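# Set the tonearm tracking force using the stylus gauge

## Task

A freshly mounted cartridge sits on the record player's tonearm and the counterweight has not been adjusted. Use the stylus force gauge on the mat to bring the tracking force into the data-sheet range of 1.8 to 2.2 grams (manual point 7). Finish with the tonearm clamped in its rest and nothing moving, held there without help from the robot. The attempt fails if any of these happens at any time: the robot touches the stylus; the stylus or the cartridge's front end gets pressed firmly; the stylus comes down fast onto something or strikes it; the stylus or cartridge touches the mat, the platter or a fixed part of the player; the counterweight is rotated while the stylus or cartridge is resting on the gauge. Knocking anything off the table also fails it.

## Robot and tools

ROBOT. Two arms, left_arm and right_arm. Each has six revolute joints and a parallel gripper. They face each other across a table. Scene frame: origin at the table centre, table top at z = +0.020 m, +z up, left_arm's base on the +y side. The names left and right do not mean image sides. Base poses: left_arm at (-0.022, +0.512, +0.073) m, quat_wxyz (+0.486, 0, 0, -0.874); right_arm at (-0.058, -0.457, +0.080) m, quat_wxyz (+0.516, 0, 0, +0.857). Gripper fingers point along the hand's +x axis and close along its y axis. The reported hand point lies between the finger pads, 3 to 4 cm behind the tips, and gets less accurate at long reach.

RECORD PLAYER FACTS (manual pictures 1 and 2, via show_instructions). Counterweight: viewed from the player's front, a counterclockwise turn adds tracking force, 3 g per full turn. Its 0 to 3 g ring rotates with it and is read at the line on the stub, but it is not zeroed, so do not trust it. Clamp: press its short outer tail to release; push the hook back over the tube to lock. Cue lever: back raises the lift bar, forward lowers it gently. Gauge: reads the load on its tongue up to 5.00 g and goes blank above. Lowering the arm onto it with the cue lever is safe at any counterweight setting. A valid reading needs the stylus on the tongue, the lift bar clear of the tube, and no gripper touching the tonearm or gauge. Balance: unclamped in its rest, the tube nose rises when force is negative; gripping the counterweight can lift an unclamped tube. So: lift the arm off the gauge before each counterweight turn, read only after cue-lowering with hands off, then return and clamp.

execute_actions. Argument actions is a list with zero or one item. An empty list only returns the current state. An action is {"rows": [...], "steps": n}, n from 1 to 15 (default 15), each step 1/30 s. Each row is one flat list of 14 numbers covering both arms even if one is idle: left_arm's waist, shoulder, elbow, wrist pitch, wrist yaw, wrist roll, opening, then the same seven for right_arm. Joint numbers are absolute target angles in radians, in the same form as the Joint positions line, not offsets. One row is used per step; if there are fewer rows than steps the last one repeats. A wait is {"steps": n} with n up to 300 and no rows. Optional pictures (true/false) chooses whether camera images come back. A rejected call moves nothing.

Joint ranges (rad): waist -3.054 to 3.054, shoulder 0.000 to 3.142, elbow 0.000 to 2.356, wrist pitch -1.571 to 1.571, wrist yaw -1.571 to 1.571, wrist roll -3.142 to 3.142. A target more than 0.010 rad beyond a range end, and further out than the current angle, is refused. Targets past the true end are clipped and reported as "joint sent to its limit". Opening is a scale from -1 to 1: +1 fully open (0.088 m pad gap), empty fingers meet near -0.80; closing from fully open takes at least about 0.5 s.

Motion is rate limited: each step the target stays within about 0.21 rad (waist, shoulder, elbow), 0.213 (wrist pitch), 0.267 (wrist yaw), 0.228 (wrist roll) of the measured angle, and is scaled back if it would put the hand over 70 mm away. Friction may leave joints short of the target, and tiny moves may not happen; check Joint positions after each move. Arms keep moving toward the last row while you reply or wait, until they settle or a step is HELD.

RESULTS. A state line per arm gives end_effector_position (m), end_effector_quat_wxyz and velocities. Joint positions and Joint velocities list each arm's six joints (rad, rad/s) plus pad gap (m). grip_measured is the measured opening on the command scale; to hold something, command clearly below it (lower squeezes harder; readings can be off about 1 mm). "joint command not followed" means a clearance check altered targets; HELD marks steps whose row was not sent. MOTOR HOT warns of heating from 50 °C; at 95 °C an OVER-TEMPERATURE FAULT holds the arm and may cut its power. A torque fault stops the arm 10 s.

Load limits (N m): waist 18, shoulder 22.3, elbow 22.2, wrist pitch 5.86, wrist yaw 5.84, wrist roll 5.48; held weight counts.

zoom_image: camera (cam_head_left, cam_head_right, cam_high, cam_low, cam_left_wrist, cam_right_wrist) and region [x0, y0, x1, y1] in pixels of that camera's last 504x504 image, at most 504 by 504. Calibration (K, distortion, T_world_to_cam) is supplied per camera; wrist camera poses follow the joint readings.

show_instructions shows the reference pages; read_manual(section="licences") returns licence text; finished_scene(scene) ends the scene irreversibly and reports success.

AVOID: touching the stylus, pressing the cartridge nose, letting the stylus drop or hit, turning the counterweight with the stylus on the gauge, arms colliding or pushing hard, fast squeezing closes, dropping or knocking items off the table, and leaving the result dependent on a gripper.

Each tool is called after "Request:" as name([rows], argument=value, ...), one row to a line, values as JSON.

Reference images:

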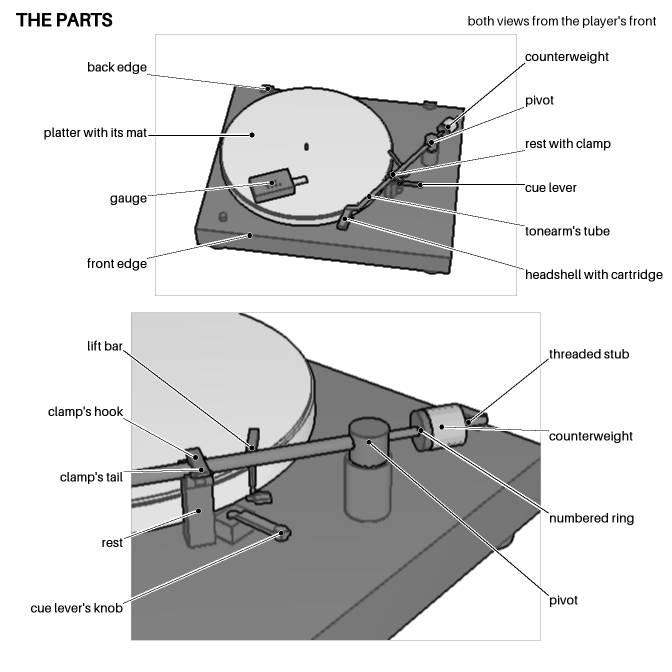

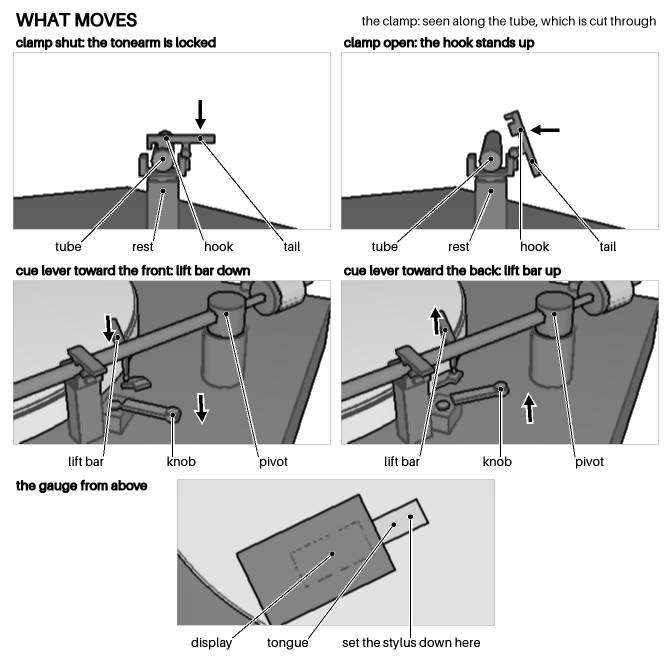

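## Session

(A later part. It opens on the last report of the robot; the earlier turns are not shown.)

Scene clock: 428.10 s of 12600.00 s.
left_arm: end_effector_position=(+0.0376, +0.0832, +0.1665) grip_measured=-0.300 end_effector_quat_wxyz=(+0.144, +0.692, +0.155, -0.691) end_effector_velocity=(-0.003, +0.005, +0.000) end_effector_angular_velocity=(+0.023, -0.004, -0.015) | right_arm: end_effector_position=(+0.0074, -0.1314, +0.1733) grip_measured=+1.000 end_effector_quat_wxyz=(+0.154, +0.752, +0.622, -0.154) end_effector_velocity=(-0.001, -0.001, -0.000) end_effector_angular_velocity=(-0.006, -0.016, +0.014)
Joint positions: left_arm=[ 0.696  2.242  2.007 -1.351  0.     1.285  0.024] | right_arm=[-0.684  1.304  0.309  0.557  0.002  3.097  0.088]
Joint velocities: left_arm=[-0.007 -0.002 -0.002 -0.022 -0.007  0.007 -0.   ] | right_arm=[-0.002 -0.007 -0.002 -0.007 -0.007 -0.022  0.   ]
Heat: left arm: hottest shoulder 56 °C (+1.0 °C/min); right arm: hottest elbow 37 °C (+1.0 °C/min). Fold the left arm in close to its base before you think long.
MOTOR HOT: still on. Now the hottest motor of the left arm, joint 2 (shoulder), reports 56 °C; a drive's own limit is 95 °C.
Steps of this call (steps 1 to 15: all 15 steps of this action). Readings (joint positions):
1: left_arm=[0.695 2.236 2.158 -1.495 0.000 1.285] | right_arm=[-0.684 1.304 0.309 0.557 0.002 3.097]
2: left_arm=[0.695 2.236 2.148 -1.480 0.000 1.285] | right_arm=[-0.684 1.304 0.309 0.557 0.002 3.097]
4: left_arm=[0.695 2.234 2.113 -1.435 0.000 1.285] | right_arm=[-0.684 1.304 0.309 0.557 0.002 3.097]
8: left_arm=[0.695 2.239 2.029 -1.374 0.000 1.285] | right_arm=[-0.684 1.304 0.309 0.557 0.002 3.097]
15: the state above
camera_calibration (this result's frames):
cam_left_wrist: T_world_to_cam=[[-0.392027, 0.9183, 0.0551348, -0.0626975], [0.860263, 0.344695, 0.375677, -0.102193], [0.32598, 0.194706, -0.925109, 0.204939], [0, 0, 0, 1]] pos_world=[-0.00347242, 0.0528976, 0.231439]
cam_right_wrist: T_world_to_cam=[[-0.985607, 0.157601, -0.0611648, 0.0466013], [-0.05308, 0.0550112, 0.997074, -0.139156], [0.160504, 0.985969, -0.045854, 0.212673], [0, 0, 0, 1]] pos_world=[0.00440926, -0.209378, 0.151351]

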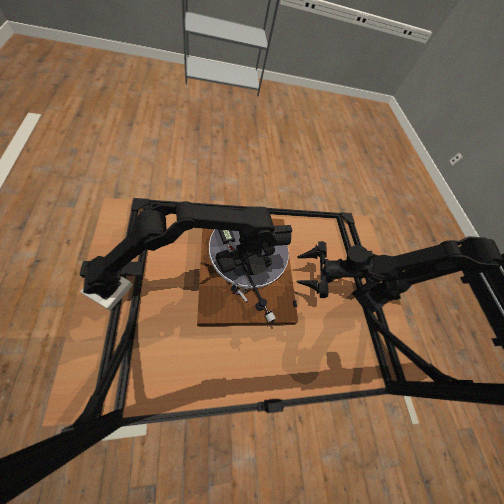

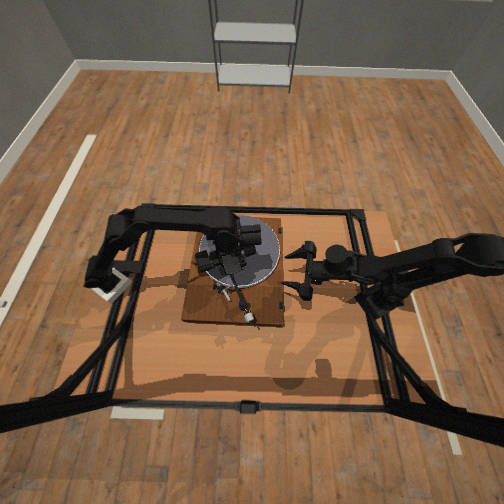

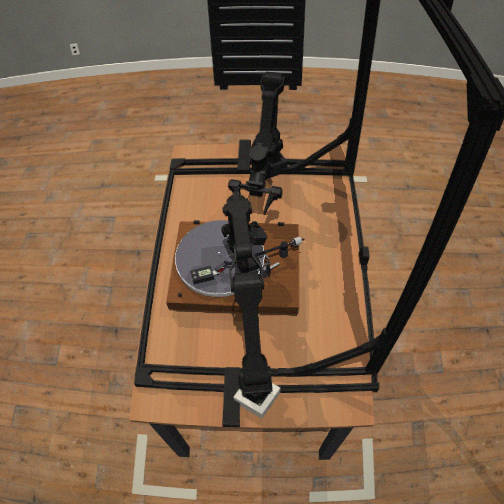

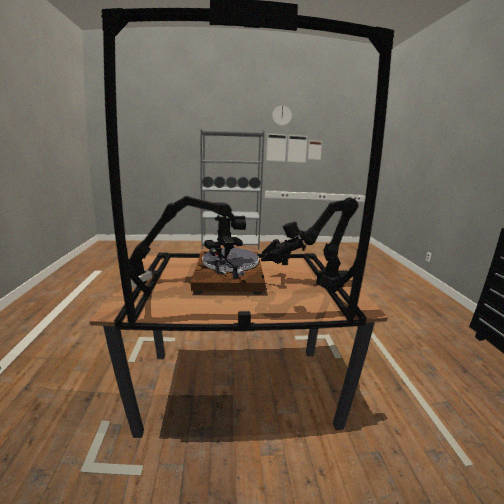

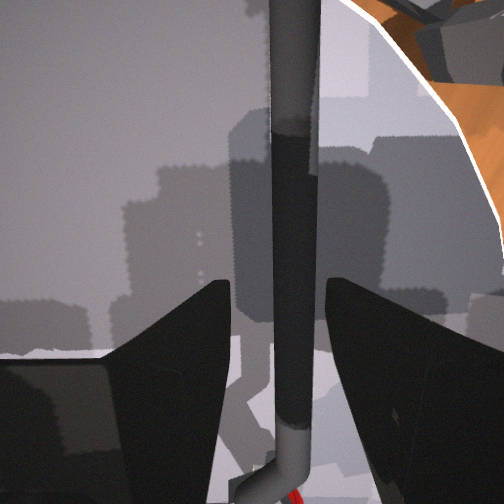

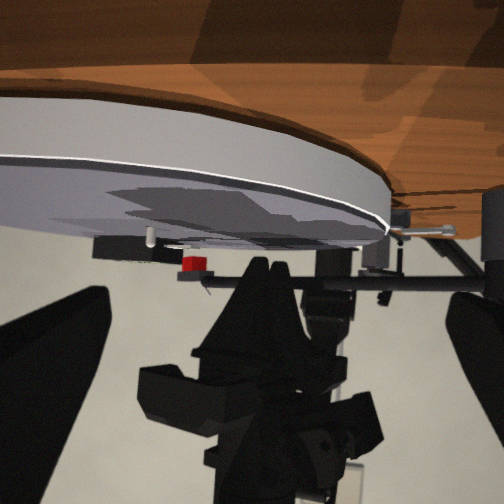

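Request:
execute_actions([
  {"rows": [[0.696,2.242,2.007,-1.351,0,1.285,-0.38,-0.686,1.3,0.304,0.556,0,3.1,1],[0.696,2.242,2.007,-1.351,0,1.285,-0.44,-0.686,1.3,0.304,0.556,0,3.1,1],[0.696,2.242,2.007,-1.351,0,1.285,-0.47,-0.686,1.3,0.304,0.556,0,3.1,1],[0.696,2.242,2.007,-1.351,0,1.285,-0.5,-0.686,1.3,0.304,0.556,0,3.1,1],[0.696,2.242,2.007,-1.351,0,1.285,-0.52,-0.686,1.3,0.304,0.556,0,3.1,1],[0.696,2.242,2.007,-1.351,0,1.285,-0.54,-0.686,1.3,0.304,0.556,0,3.1,1],[0.696,2.242,2.007,-1.351,0,1.285,-0.56,-0.686,1.3,0.304,0.556,0,3.1,1],[0.696,2.242,2.007,-1.351,0,1.285,-0.58,-0.686,1.3,0.304,0.556,0,3.1,1],[0.696,2.242,2.007,-1.351,0,1.285,-0.6,-0.686,1.3,0.304,0.556,0,3.1,1],[0.696,2.242,2.007,-1.351,0,1.285,-0.62,-0.686,1.3,0.304,0.556,0,3.1,1],[0.696,2.242,2.007,-1.351,0,1.285,-0.64,-0.686,1.3,0.304,0.556,0,3.1,1]], "steps": 15},
], pictures=false)

Request:
execute_actions([
  {"rows": [[0.696,2.242,2.007,-1.351,0,1.285,-0.64,-0.686,1.3,0.304,0.556,0,3.1,1],[0.696,2.242,2.007,-1.351,0,1.285,-0.64,-0.686,1.3,0.304,0.556,0,3.1,1],[0.696,2.242,2.007,-1.351,0,1.285,-0.64,-0.686,1.3,0.304,0.556,0,3.1,1],[0.696,2.242,2.007,-1.351,0,1.285,-0.64,-0.686,1.3,0.304,0.556,0,3.1,1],[0.696,2.242,2.007,-1.351,0,1.285,-0.6,-0.686,1.3,0.304,0.556,0,3.1,1],[0.696,2.242,2.007,-1.351,0,1.285,-0.57,-0.686,1.3,0.304,0.556,0,3.1,1],[0.696,2.242,2.007,-1.351,0,1.285,-0.53,-0.686,1.3,0.304,0.556,0,3.1,1],[0.696,2.242,2.007,-1.351,0,1.285,-0.48,-0.686,1.3,0.304,0.556,0,3.1,1],[0.696,2.242,2.007,-1.351,0,1.285,-0.4,-0.686,1.3,0.304,0.556,0,3.1,1],[0.696,2.242,2.007,-1.351,0,1.285,-0.3,-0.686,1.3,0.304,0.556,0,3.1,1]], "steps": 15},
], pictures=false)

Request:
execute_actions([
  {"rows": [[0.696,2.242,2.05,-1.39,0,1.285,-0.3,-0.686,1.3,0.304,0.556,0,3.1,1],[0.696,2.242,2.09,-1.43,0,1.285,-0.3,-0.686,1.3,0.304,0.556,0,3.1,1],[0.696,2.242,2.14,-1.48,0,1.285,-0.3,-0.686,1.3,0.304,0.556,0,3.1,1],[0.696,2.242,2.22,-1.56,0,1.285,-0.3,-0.686,1.3,0.304,0.556,0,3.1,1]], "steps": 12},
], pictures=false)

Request:
execute_actions([
  {"rows": [[0.8,1.95,1.85,-1.25,0,0.6,0.5,-0.686,1.3,0.304,0.556,0,3.1,1],[0.8,1.95,1.85,-1.25,0,0.6,0.5,-0.686,1.3,0.304,0.556,0,3.1,1],[0.8,1.95,1.85,-1.25,0,0.6,0.5,-0.686,1.3,0.304,0.556,0,3.1,1],[0.8,1.95,1.85,-1.25,0,0.6,0.5,-0.686,1.3,0.304,0.556,0,3.1,1],[0.8,1.95,1.85,-1.25,0,0.6,0.5,-0.686,1.3,0.304,0.556,0,3.1,1],[0.8,1.95,1.85,-1.25,0,0.6,0.5,-0.686,1.3,0.304,0.556,0,3.1,1],[0.888,1.74,1.453,-0.935,0,0,1,-0.686,1.3,0.304,0.556,0,3.1,1]], "steps": 15},
], pictures=false)

Request:
execute_actions([
  {"steps": 25},
])

Scene clock: 445.87 s of 12600.00 s.
left_arm: end_effector_position=(+0.0376, +0.0833, +0.1660) grip_measured=-0.629 end_effector_quat_wxyz=(+0.143, +0.692, +0.155, -0.691) end_effector_velocity=(-0.002, -0.001, +0.000) end_effector_angular_velocity=(-0.006, -0.008, -0.015) | right_arm: end_effector_position=(+0.0074, -0.1315, +0.1733) grip_measured=+1.000 end_effector_quat_wxyz=(+0.154, +0.752, +0.622, -0.154) end_effector_velocity=(-0.002, +0.000, +0.001) end_effector_angular_velocity=(+0.009, +0.008, +0.006)
Joint positions: left_arm=[ 0.696  2.242  2.005 -1.35   0.     1.285  0.008] | right_arm=[-0.684  1.303  0.309  0.557  0.002  3.097  0.088]
Joint velocities: left_arm=[-0.007 -0.002 -0.002  0.007 -0.007  0.007 -0.007] | right_arm=[ 0.002 -0.002 -0.002  0.007 -0.007  0.007  0.   ]
Heat: left arm: hottest shoulder 59 °C (+4.0 °C/min); right arm: hottest elbow 37 °C (+1.0 °C/min). Fold the left arm in close to its base before you think long.
MOTOR HOT: still on. Now the hottest motor of the left arm, joint 2 (shoulder), reports 59 °C; a drive's own limit is 95 °C.
Steps of this call (steps 1 to 15: the robot went on to your last target; steps 16 to 90: nothing new was sent; then 14.27 s passed at rest; steps 91 to 105: all 15 steps of this action). Readings (joint positions):
91: left_arm=[0.696 2.242 2.005 -1.350 0.000 1.285] | right_arm=[-0.684 1.303 0.309 0.557 0.002 3.097]
92: left_arm=[0.696 2.242 2.005 -1.350 0.001 1.285] | right_arm=[-0.684 1.303 0.309 0.557 0.002 3.097]
94: left_arm=[0.696 2.242 2.005 -1.350 0.000 1.285] | right_arm=[-0.684 1.303 0.309 0.557 0.002 3.097]
98: left_arm=[0.696 2.242 2.005 -1.350 0.000 1.285] | right_arm=[-0.684 1.303 0.309 0.557 0.002 3.097]
105: the state above

Scene clock: 446.37 s of 12600.00 s.
left_arm: end_effector_position=(+0.0376, +0.0833, +0.1660) grip_measured=-0.324 end_effector_quat_wxyz=(+0.144, +0.692, +0.155, -0.691) end_effector_velocity=(-0.003, +0.008, +0.003) end_effector_angular_velocity=(+0.032, -0.003, -0.000) | right_arm: end_effector_position=(+0.0074, -0.1315, +0.1733) grip_measured=+1.000 end_effector_quat_wxyz=(+0.154, +0.752, +0.622, -0.154) end_effector_velocity=(-0.003, -0.001, -0.002) end_effector_angular_velocity=(-0.007, +0.004, +0.021)
Joint positions: left_arm=[ 0.696  2.242  2.005 -1.35   0.     1.285  0.023] | right_arm=[-0.684  1.303  0.309  0.557  0.002  3.097  0.088]
Joint velocities: left_arm=[-0.007 -0.007 -0.002 -0.037 -0.007 -0.007  0.013] | right_arm=[-0.002 -0.002 -0.002 -0.007 -0.022 -0.007  0.   ]
Heat: left arm: hottest shoulder 59 °C (+4.0 °C/min); right arm: hottest elbow 37 °C (+1.0 °C/min). Fold the left arm in close to its base before you think long.
MOTOR HOT: still on. Now the hottest motor of the left arm, joint 2 (shoulder), reports 59 °C; a drive's own limit is 95 °C.
Steps of this call (steps 1 to 15: all 15 steps of this action). Readings (joint positions):
1: left_arm=[0.696 2.242 2.005 -1.350 0.000 1.285] | right_arm=[-0.684 1.303 0.309 0.557 0.002 3.097]
2: left_arm=[0.696 2.242 2.005 -1.350 0.000 1.285] | right_arm=[-0.684 1.303 0.309 0.557 0.002 3.097]
4: left_arm=[0.696 2.242 2.005 -1.350 0.000 1.285] | right_arm=[-0.684 1.303 0.309 0.557 0.002 3.097]
8: left_arm=[0.696 2.242 2.005 -1.350 0.000 1.285] | right_arm=[-0.684 1.303 0.309 0.557 0.002 3.097]
15: the state above

Scene clock: 446.77 s of 12600.00 s.
left_arm: end_effector_position=(+0.0369, +0.0883, +0.2191) grip_measured=-0.300 end_effector_quat_wxyz=(+0.146, +0.691, +0.152, -0.691) end_effector_velocity=(-0.005, +0.020, +0.002) end_effector_angular_velocity=(+0.088, +0.020, +0.005) | right_arm: end_effector_position=(+0.0074, -0.1315, +0.1733) grip_measured=+1.000 end_effector_quat_wxyz=(+0.154, +0.752, +0.622, -0.154) end_effector_velocity=(+0.001, -0.002, -0.002) end_effector_angular_velocity=(-0.008, -0.002, +0.002)
Joint positions: left_arm=[ 0.696  2.237  2.209 -1.552  0.     1.285  0.024] | right_arm=[-0.684  1.303  0.309  0.557  0.002  3.097  0.088]
Joint velocities: left_arm=[-0.002 -0.002  0.002 -0.095  0.007 -0.007  0.   ] | right_arm=[-0.007 -0.002 -0.002 -0.007 -0.007 -0.007  0.   ]
Heat: left arm: hottest shoulder 59 °C (+4.0 °C/min); right arm: hottest elbow 37 °C (+1.0 °C/min). Fold the left arm in close to its base before you think long.
MOTOR HOT: still on. Now the hottest motor of the left arm, joint 2 (shoulder), reports 59 °C; a drive's own limit is 95 °C.
Steps of this call (steps 1 to 12: all 12 steps of this action). Readings (joint positions):
1: left_arm=[0.696 2.242 2.012 -1.359 0.000 1.285] | right_arm=[-0.684 1.303 0.309 0.557 0.002 3.097]
2: left_arm=[0.696 2.243 2.026 -1.379 0.000 1.285] | right_arm=[-0.684 1.303 0.309 0.557 0.002 3.097]
4: left_arm=[0.696 2.250 2.088 -1.451 0.000 1.285] | right_arm=[-0.684 1.303 0.309 0.557 0.002 3.097]
8: left_arm=[0.696 2.242 2.190 -1.532 0.000 1.285] | right_arm=[-0.684 1.303 0.309 0.557 0.002 3.097]
12: the state above

Scene clock: 447.27 s of 12600.00 s.
left_arm: end_effector_position=(+0.1079, +0.1370, +0.2362) grip_measured=+0.975 end_effector_quat_wxyz=(+0.616, +0.426, +0.377, -0.544) end_effector_velocity=(-0.033, +0.083, -0.265) end_effector_angular_velocity=(+0.353, +0.890, +1.794) | right_arm: end_effector_position=(+0.0074, -0.1315, +0.1733) grip_measured=+1.000 end_effector_quat_wxyz=(+0.154, +0.752, +0.622, -0.154) end_effector_velocity=(-0.001, -0.001, -0.002) end_effector_angular_velocity=(-0.008, -0.002, +0.007)
Joint positions: left_arm=[ 0.891  1.738  1.506 -0.959 -0.001  0.311  0.087] | right_arm=[-0.684  1.303  0.309  0.557  0.002  3.097  0.088]
Joint velocities: left_arm=[-0.007  0.139 -0.686  0.198  0.007 -1.941  0.011] | right_arm=[-0.002 -0.002 -0.002 -0.007 -0.007 -0.007  0.   ]
Heat: left arm: hottest shoulder 59 °C (+4.0 °C/min); right arm: hottest elbow 37 °C (+1.0 °C/min). Fold the left arm in close to its base before you think long.
MOTOR HOT: still on. Now the hottest motor of the left arm, joint 2 (shoulder), reports 59 °C; a drive's own limit is 95 °C.
Steps of this call (steps 1 to 15: all 15 steps of this action). Readings (joint positions):
1: left_arm=[0.700 2.204 2.162 -1.496 0.005 1.231] | right_arm=[-0.684 1.303 0.309 0.557 0.002 3.097]
2: left_arm=[0.715 2.162 2.095 -1.430 0.006 1.162] | right_arm=[-0.684 1.303 0.309 0.557 0.002 3.097]
4: left_arm=[0.760 2.072 1.978 -1.341 0.002 1.032] | right_arm=[-0.684 1.303 0.309 0.557 0.002 3.097]
8: left_arm=[0.831 1.897 1.809 -1.168 0.002 0.768] | right_arm=[-0.684 1.303 0.309 0.557 0.002 3.097]
15: the state above

Scene clock: 448.10 s of 12600.00 s.
left_arm: end_effector_position=(+0.1063, +0.1412, +0.2194) grip_measured=+0.997 end_effector_quat_wxyz=(+0.666, +0.335, +0.467, -0.475) end_effector_velocity=(-0.004, +0.004, -0.002) end_effector_angular_velocity=(+0.018, +0.016, +0.002) | right_arm: end_effector_position=(+0.0074, -0.1315, +0.1733) grip_measured=+1.000 end_effector_quat_wxyz=(+0.154, +0.752, +0.622, -0.154) end_effector_velocity=(-0.001, -0.001, -0.003) end_effector_angular_velocity=(-0.013, -0.001, +0.007)
Joint positions: left_arm=[ 0.89   1.748  1.46  -0.937 -0.001  0.005  0.088] | right_arm=[-0.684  1.303  0.309  0.557  0.002  3.097  0.088]
Joint velocities: left_arm=[-0.002 -0.002 -0.002 -0.022  0.007 -0.007 -0.001] | right_arm=[-0.002  0.002 -0.002 -0.007 -0.007 -0.007  0.   ]
Heat: left arm: hottest shoulder 59 °C (+4.0 °C/min); right arm: hottest elbow 37 °C (+1.0 °C/min). Fold the left arm in close to its base before you think long.
MOTOR HOT: still on. Now the hottest motor of the left arm, joint 2 (shoulder), reports 59 °C; a drive's own limit is 95 °C.
Steps of this call (steps 1 to 25: the robot went on to your last target). Readings (joint positions):
1: left_arm=[0.890 1.744 1.487 -0.955 -0.001 0.246] | right_arm=[-0.684 1.303 0.309 0.557 0.002 3.097]
2: left_arm=[0.890 1.748 1.474 -0.951 -0.001 0.181] | right_arm=[-0.684 1.303 0.309 0.557 0.002 3.097]
4: left_arm=[0.890 1.750 1.461 -0.945 -0.001 0.089] | right_arm=[-0.684 1.303 0.309 0.557 0.002 3.097]
8: left_arm=[0.890 1.748 1.460 -0.937 -0.001 0.024] | right_arm=[-0.684 1.303 0.309 0.557 0.002 3.097]
25: the state above
camera_calibration (this result's frames):
cam_left_wrist: T_world_to_cam=[[-0.956275, -0.291132, 0.0279315, 0.144725], [-0.290121, 0.956339, 0.0352859, -0.0906021], [-0.0369848, 0.0256395, -0.998987, 0.298874], [0, 0, 0, 1]] pos_world=[0.123166, 0.121117, 0.297726]
cam_right_wrist: T_world_to_cam=[[-0.985607, 0.157601, -0.0611648, 0.0465958], [-0.05308, 0.0550112, 0.997074, -0.139125], [0.160504, 0.985969, -0.045854, 0.212768], [0, 0, 0, 1]] pos_world=[0.00439012, -0.209473, 0.151324]

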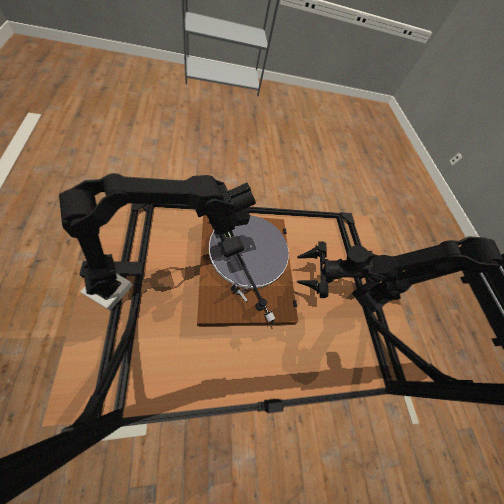

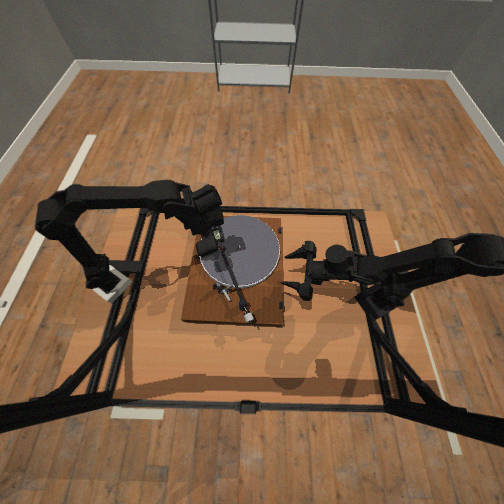

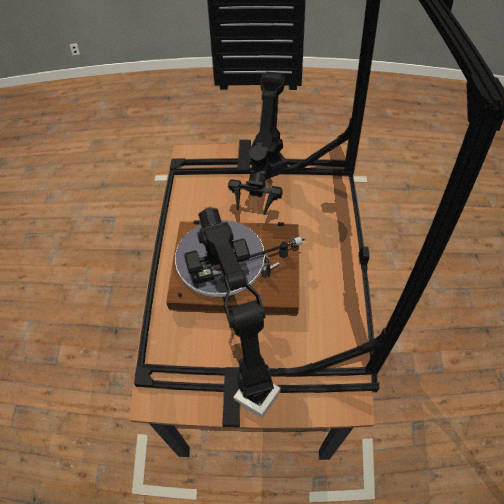

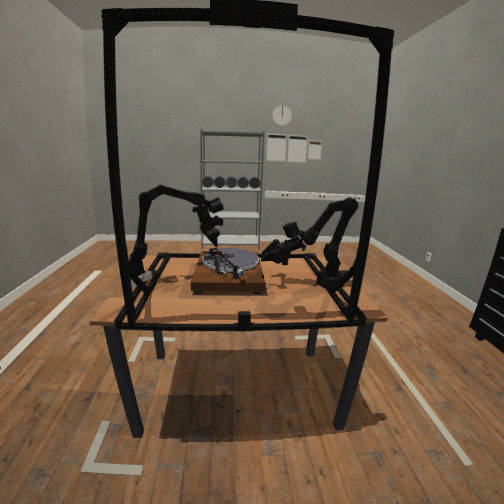

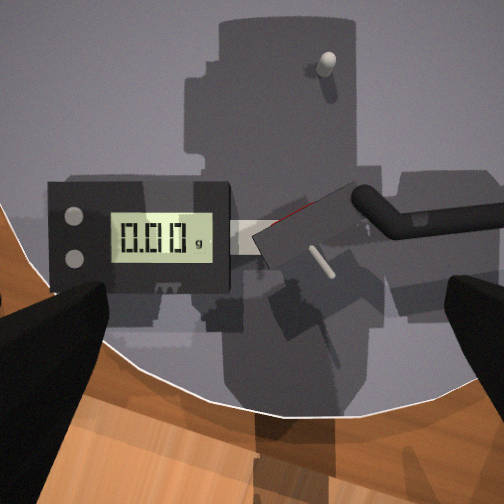

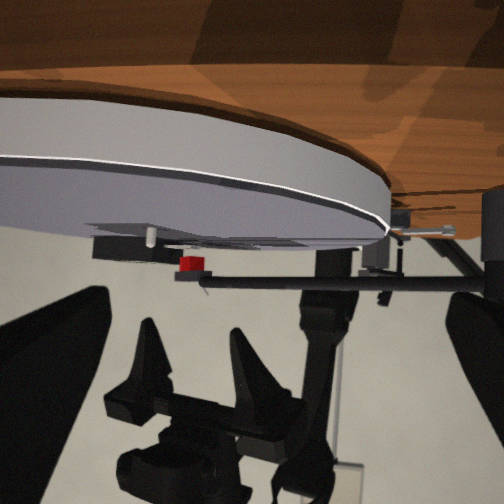

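Request:
execute_actions([
  {"rows": [[0.158,2.0,1.85,-1.4,-0.7,-1.57,-1,-0.686,1.3,0.304,0.556,0,3.1,1]], "steps": 15},
], pictures=false)

Request:
execute_actions([
  {"steps": 20},
], pictures=false)

Request:
execute_actions([
  {"rows": [[0.158,2.1,1.88,-1.33,-0.7,-1.57,-1,-0.686,1.3,0.304,0.556,0,3.1,1],[0.158,2.15,1.88,-1.29,-0.7,-1.57,-1,-0.686,1.3,0.304,0.556,0,3.1,1],[0.158,2.2,1.87,-1.24,-0.7,-1.57,-1,-0.686,1.3,0.304,0.556,0,3.1,1],[0.158,2.25,1.854,-1.17,-0.7,-1.57,-1,-0.686,1.3,0.304,0.556,0,3.1,1]], "steps": 15},
], pictures=false)

Request:
execute_actions([
  {"steps": 10},
])

Scene clock: 465.43 s of 12600.00 s.
left_arm: end_effector_position=(-0.0848, +0.1211, +0.2517) grip_measured=-0.772 end_effector_quat_wxyz=(+0.818, +0.344, +0.347, -0.303) end_effector_velocity=(-0.159, +0.038, +0.014) end_effector_angular_velocity=(-1.130, +0.369, +1.098) | right_arm: end_effector_position=(+0.0074, -0.1316, +0.1732) grip_measured=+1.000 end_effector_quat_wxyz=(+0.154, +0.752, +0.621, -0.154) end_effector_velocity=(-0.000, +0.000, +0.000) end_effector_angular_velocity=(-0.000, +0.010, +0.001)
Joint positions: left_arm=[ 0.157  2.001  1.838 -1.393 -0.682 -0.952  0.001] | right_arm=[-0.684  1.303  0.309  0.557  0.002  3.097  0.088]
Joint velocities: left_arm=[-0.457 -0.007 -0.002 -0.081 -0.125 -2.    -0.175] | right_arm=[-0.002 -0.002  0.002 -0.007 -0.007  0.007  0.   ]
Heat: left arm: hottest shoulder 57 °C (+1.0 °C/min); right arm: hottest elbow 37 °C (+0.0 °C/min). Fold the left arm in close to its base before you think long.
MOTOR HOT: still on. Now the hottest motor of the left arm, joint 2 (shoulder), reports 57 °C; a drive's own limit is 95 °C.
Steps of this call (steps 1 to 15: the robot went on to your last target; steps 16 to 90: nothing new was sent; then 13.83 s passed at rest; steps 91 to 105: all 15 steps of this action). Readings (joint positions):
91: left_arm=[0.871 1.781 1.500 -1.000 -0.072 -0.052] | right_arm=[-0.684 1.303 0.309 0.557 0.002 3.097]
92: left_arm=[0.829 1.826 1.562 -1.063 -0.159 -0.121] | right_arm=[-0.684 1.303 0.309 0.557 0.002 3.097]
94: left_arm=[0.720 1.920 1.686 -1.173 -0.314 -0.254] | right_arm=[-0.684 1.303 0.309 0.557 0.002 3.097]
98: left_arm=[0.478 1.999 1.796 -1.343 -0.585 -0.513] | right_arm=[-0.684 1.303 0.309 0.557 0.002 3.097]
105: the state above

Scene clock: 466.10 s of 12600.00 s.
left_arm: end_effector_position=(-0.0819, +0.1210, +0.2536) grip_measured=-0.799 end_effector_quat_wxyz=(+0.888, +0.081, +0.415, -0.183) end_effector_velocity=(-0.000, +0.004, -0.001) end_effector_angular_velocity=(+0.009, -0.012, +0.010) | right_arm: end_effector_position=(+0.0074, -0.1316, +0.1732) grip_measured=+1.000 end_effector_quat_wxyz=(+0.154, +0.752, +0.621, -0.154) end_effector_velocity=(+0.001, -0.001, -0.000) end_effector_angular_velocity=(-0.006, -0.016, +0.009)
Joint positions: left_arm=[ 0.159  2.001  1.839 -1.398 -0.698 -1.564  0.   ] | right_arm=[-0.684  1.303  0.309  0.557  0.002  3.098  0.088]
Joint velocities: left_arm=[-0.007  0.002 -0.002 -0.022 -0.007 -0.022  0.   ] | right_arm=[-0.007 -0.007 -0.002 -0.007 -0.007 -0.022  0.   ]
Heat: left arm: hottest shoulder 57 °C (+1.0 °C/min); right arm: hottest elbow 37 °C (+0.0 °C/min). Fold the left arm in close to its base before you think long.
MOTOR HOT: still on. Now the hottest motor of the left arm, joint 2 (shoulder), reports 57 °C; a drive's own limit is 95 °C.
Steps of this call (steps 1 to 20: the robot went on to your last target). Readings (joint positions):
1: left_arm=[0.147 2.001 1.838 -1.394 -0.686 -1.018] | right_arm=[-0.684 1.303 0.309 0.557 0.002 3.098]
2: left_arm=[0.145 2.001 1.838 -1.395 -0.690 -1.084] | right_arm=[-0.684 1.303 0.309 0.557 0.002 3.098]
4: left_arm=[0.150 2.001 1.839 -1.397 -0.695 -1.215] | right_arm=[-0.684 1.303 0.309 0.557 0.002 3.098]
8: left_arm=[0.159 2.001 1.839 -1.398 -0.697 -1.459] | right_arm=[-0.684 1.303 0.309 0.557 0.002 3.098]
20: the state above

Scene clock: 466.60 s of 12600.00 s.
left_arm: end_effector_position=(-0.1011, +0.0747, +0.1557) grip_measured=-0.799 end_effector_quat_wxyz=(+0.889, +0.091, +0.412, -0.178) end_effector_velocity=(+0.002, +0.001, +0.028) end_effector_angular_velocity=(-0.069, +0.005, +0.014) | right_arm: end_effector_position=(+0.0074, -0.1316, +0.1732) grip_measured=+1.000 end_effector_quat_wxyz=(+0.154, +0.752, +0.621, -0.154) end_effector_velocity=(-0.001, -0.002, -0.003) end_effector_angular_velocity=(-0.014, -0.008, +0.022)
Joint positions: left_arm=[ 0.159  2.257  1.848 -1.174 -0.699 -1.565  0.   ] | right_arm=[-0.684  1.303  0.309  0.557  0.002  3.098  0.088]
Joint velocities: left_arm=[-0.002 -0.066 -0.007 -0.007 -0.022 -0.022  0.   ] | right_arm=[-0.007 -0.002 -0.007 -0.007 -0.022 -0.022  0.   ]
Heat: left arm: hottest shoulder 57 °C (+1.0 °C/min); right arm: hottest elbow 37 °C (+0.0 °C/min). Fold the left arm in close to its base before you think long.
MOTOR HOT: still on. Now the hottest motor of the left arm, joint 2 (shoulder), reports 57 °C; a drive's own limit is 95 °C.
Steps of this call (steps 1 to 15: all 15 steps of this action). Readings (joint positions):
1: left_arm=[0.159 2.014 1.846 -1.394 -0.698 -1.565] | right_arm=[-0.684 1.303 0.309 0.557 0.002 3.098]
2: left_arm=[0.159 2.034 1.857 -1.363 -0.701 -1.565] | right_arm=[-0.684 1.303 0.309 0.557 0.002 3.098]
4: left_arm=[0.159 2.094 1.871 -1.279 -0.704 -1.565] | right_arm=[-0.684 1.303 0.309 0.557 0.002 3.098]
8: left_arm=[0.159 2.229 1.861 -1.197 -0.698 -1.565] | right_arm=[-0.684 1.303 0.309 0.557 0.002 3.098]
15: the state above

Scene clock: 466.93 s of 12600.00 s.
left_arm: end_effector_position=(-0.1013, +0.0743, +0.1561) grip_measured=-0.799 end_effector_quat_wxyz=(+0.889, +0.090, +0.413, -0.178) end_effector_velocity=(+0.000, +0.002, +0.001) end_effector_angular_velocity=(-0.009, -0.004, +0.014) | right_arm: end_effector_position=(+0.0074, -0.1316, +0.1732) grip_measured=+1.000 end_effector_quat_wxyz=(+0.154, +0.752, +0.621, -0.154) end_effector_velocity=(-0.003, -0.001, -0.003) end_effector_angular_velocity=(-0.011, +0.005, +0.021)
Joint positions: left_arm=[ 0.159  2.256  1.848 -1.172 -0.699 -1.565  0.   ] | right_arm=[-0.684  1.303  0.309  0.557  0.002  3.098  0.088]
Joint velocities: left_arm=[-0.002 -0.002 -0.002 -0.007 -0.007 -0.022  0.   ] | right_arm=[-0.002  0.002 -0.002 -0.007 -0.022 -0.007  0.   ]
Heat: left arm: hottest shoulder 57 °C (+1.0 °C/min); right arm: hottest elbow 37 °C (+0.0 °C/min). Fold the left arm in close to its base before you think long.
MOTOR HOT: still on. Now the hottest motor of the left arm, joint 2 (shoulder), reports 57 °C; a drive's own limit is 95 °C.
Steps of this call (steps 1 to 10: the robot went on to your last target). Readings (joint positions):
1: left_arm=[0.159 2.256 1.848 -1.173 -0.699 -1.565] | right_arm=[-0.684 1.303 0.309 0.557 0.002 3.098]
2: left_arm=[0.159 2.256 1.848 -1.173 -0.699 -1.565] | right_arm=[-0.684 1.303 0.309 0.557 0.002 3.098]
4: left_arm=[0.159 2.256 1.848 -1.173 -0.699 -1.565] | right_arm=[-0.684 1.303 0.309 0.557 0.002 3.098]
8: left_arm=[0.159 2.256 1.848 -1.172 -0.699 -1.565] | right_arm=[-0.684 1.303 0.309 0.557 0.002 3.098]
10: the state above
camera_calibration (this result's frames):
cam_left_wrist: T_world_to_cam=[[-0.429699, -0.902962, 0.00442152, 0.0310498], [-0.858701, 0.407112, -0.311277, -0.0472344], [0.279271, -0.137552, -0.950309, 0.26621], [0, 0, 0, 1]] pos_world=[-0.101563, 0.0838841, 0.238141]
cam_right_wrist: T_world_to_cam=[[-0.985607, 0.157742, -0.0608052, 0.0465391], [-0.0526586, 0.0553242, 0.997079, -0.138938], [0.160645, 0.985929, -0.0462215, 0.21292], [0, 0, 0, 1]] pos_world=[0.00434848, -0.209579, 0.151204]

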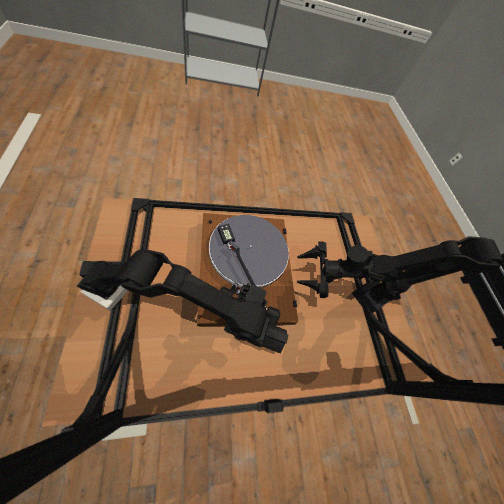

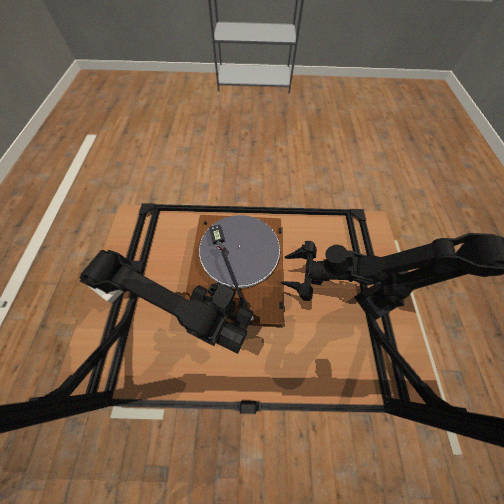

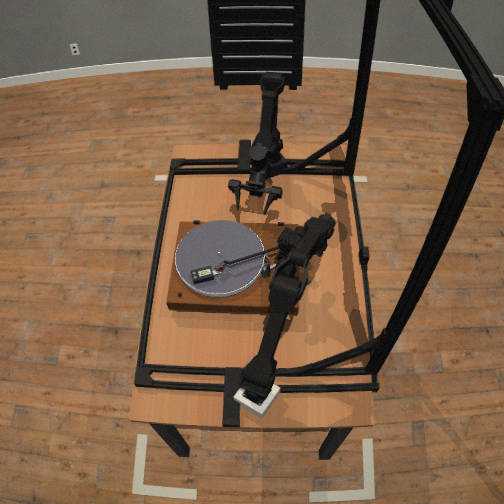

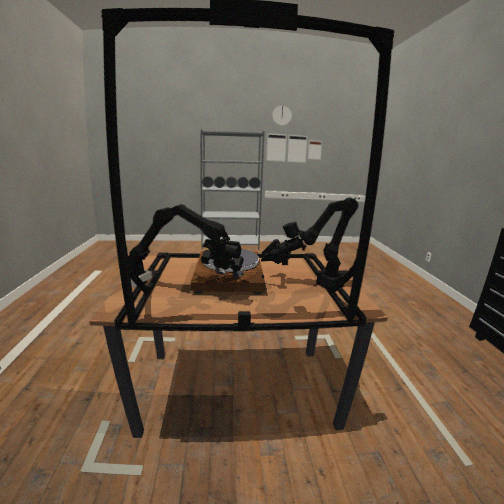

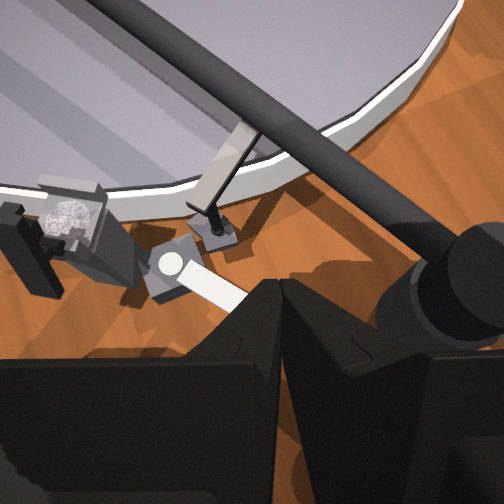

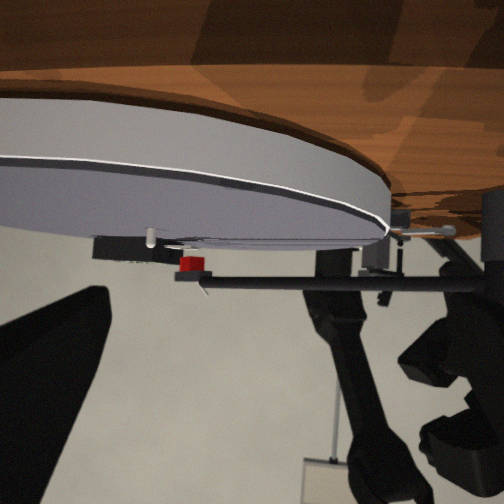

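Request:
execute_actions(actions=[])

Scene clock: 480.60 s of 12600.00 s.
left_arm: end_effector_position=(-0.1015, +0.0743, +0.1562) grip_measured=-0.799 end_effector_quat_wxyz=(+0.889, +0.090, +0.413, -0.179) end_effector_velocity=(-0.001, +0.002, -0.000) end_effector_angular_velocity=(-0.004, +0.009, +0.014) | right_arm: end_effector_position=(+0.0074, -0.1317, +0.1731) grip_measured=+1.000 end_effector_quat_wxyz=(+0.154, +0.752, +0.621, -0.154) end_effector_velocity=(-0.002, -0.001, -0.000) end_effector_angular_velocity=(-0.006, -0.016, +0.018)
Joint positions: left_arm=[ 0.159  2.256  1.848 -1.172 -0.699 -1.565  0.   ] | right_arm=[-0.684  1.303  0.308  0.557  0.002  3.098  0.088]
Joint velocities: left_arm=[-0.002 -0.002 -0.002 -0.007  0.007 -0.022  0.   ] | right_arm=[ 0.002 -0.007 -0.002 -0.007 -0.007 -0.022  0.   ]
Heat: left arm: hottest shoulder 59 °C (+3.0 °C/min); right arm: hottest elbow 37 °C (+0.0 °C/min). Fold the left arm in close to its base before you think long.
MOTOR HOT: still on. Now the hottest motor of the left arm, joint 2 (shoulder), reports 59 °C; a drive's own limit is 95 °C.
Steps of this call (steps 1 to 15: the robot went on to your last target; steps 16 to 90: nothing new was sent; then 10.67 s passed at rest). Readings (joint positions):
1: left_arm=[0.159 2.256 1.848 -1.172 -0.699 -1.565] | right_arm=[-0.684 1.303 0.309 0.557 0.002 3.098]
2: left_arm=[0.159 2.256 1.848 -1.172 -0.699 -1.565] | right_arm=[-0.684 1.303 0.309 0.557 0.002 3.098]
4: left_arm=[0.159 2.256 1.848 -1.172 -0.699 -1.565] | right_arm=[-0.684 1.303 0.309 0.557 0.002 3.098]
8: left_arm=[0.159 2.256 1.848 -1.172 -0.699 -1.565] | right_arm=[-0.684 1.303 0.309 0.557 0.002 3.098]
90: the state above
All arms were judged still, so your last target was given up. Only a new action makes them travel on or press farther. Fingers that are still opening or closing keep moving.
camera_calibration (this result's frames):
cam_left_wrist: T_world_to_cam=[[-0.430042, -0.902796, 0.00480258, 0.0308124], [-0.858591, 0.40733, -0.311293, -0.0473596], [0.279078, -0.137993, -0.950302, 0.266361], [0, 0, 0, 1]] pos_world=[-0.101747, 0.0838641, 0.238232]
cam_right_wrist: T_world_to_cam=[[-0.985607, 0.157742, -0.0608052, 0.0465337], [-0.0526586, 0.0553242, 0.997079, -0.138908], [0.160645, 0.985929, -0.0462215, 0.213016], [0, 0, 0, 1]] pos_world=[0.00432935, -0.209674, 0.151177]

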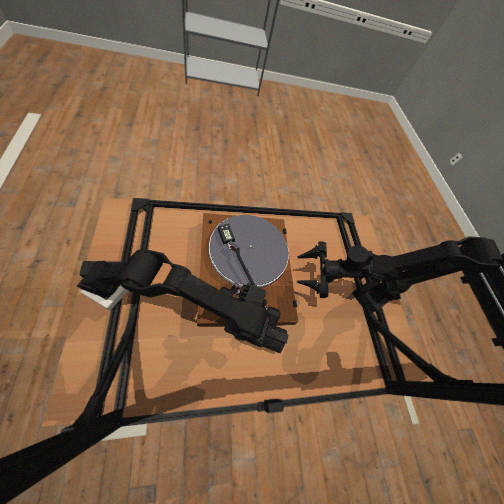

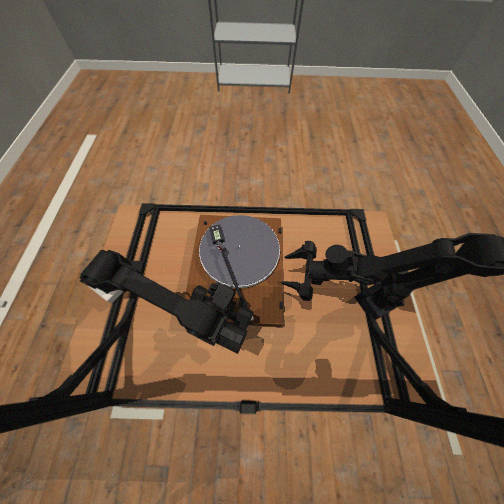

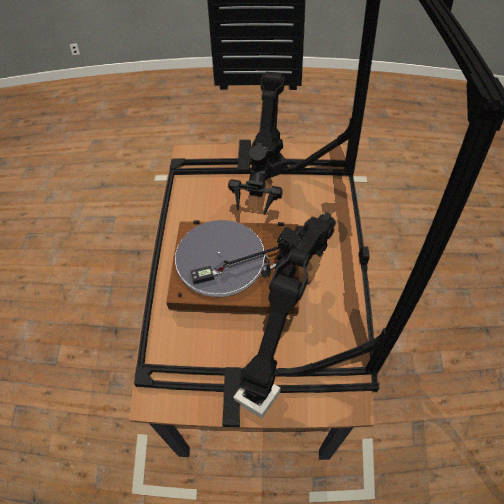

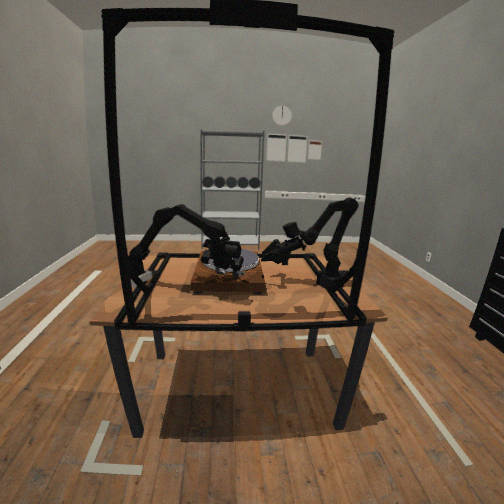

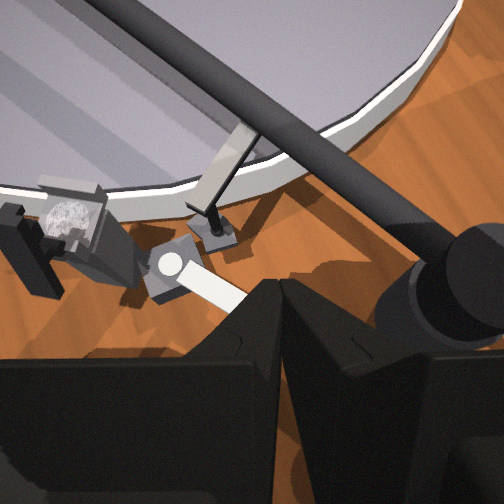

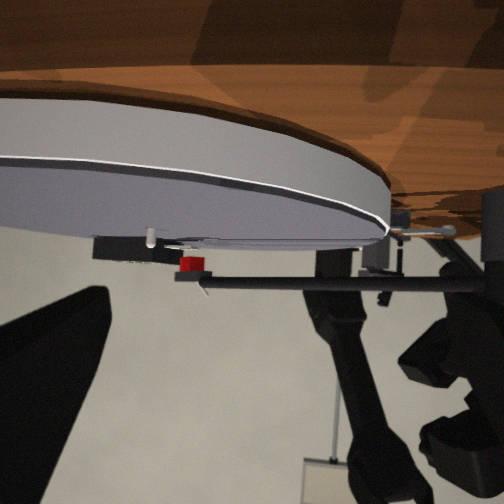

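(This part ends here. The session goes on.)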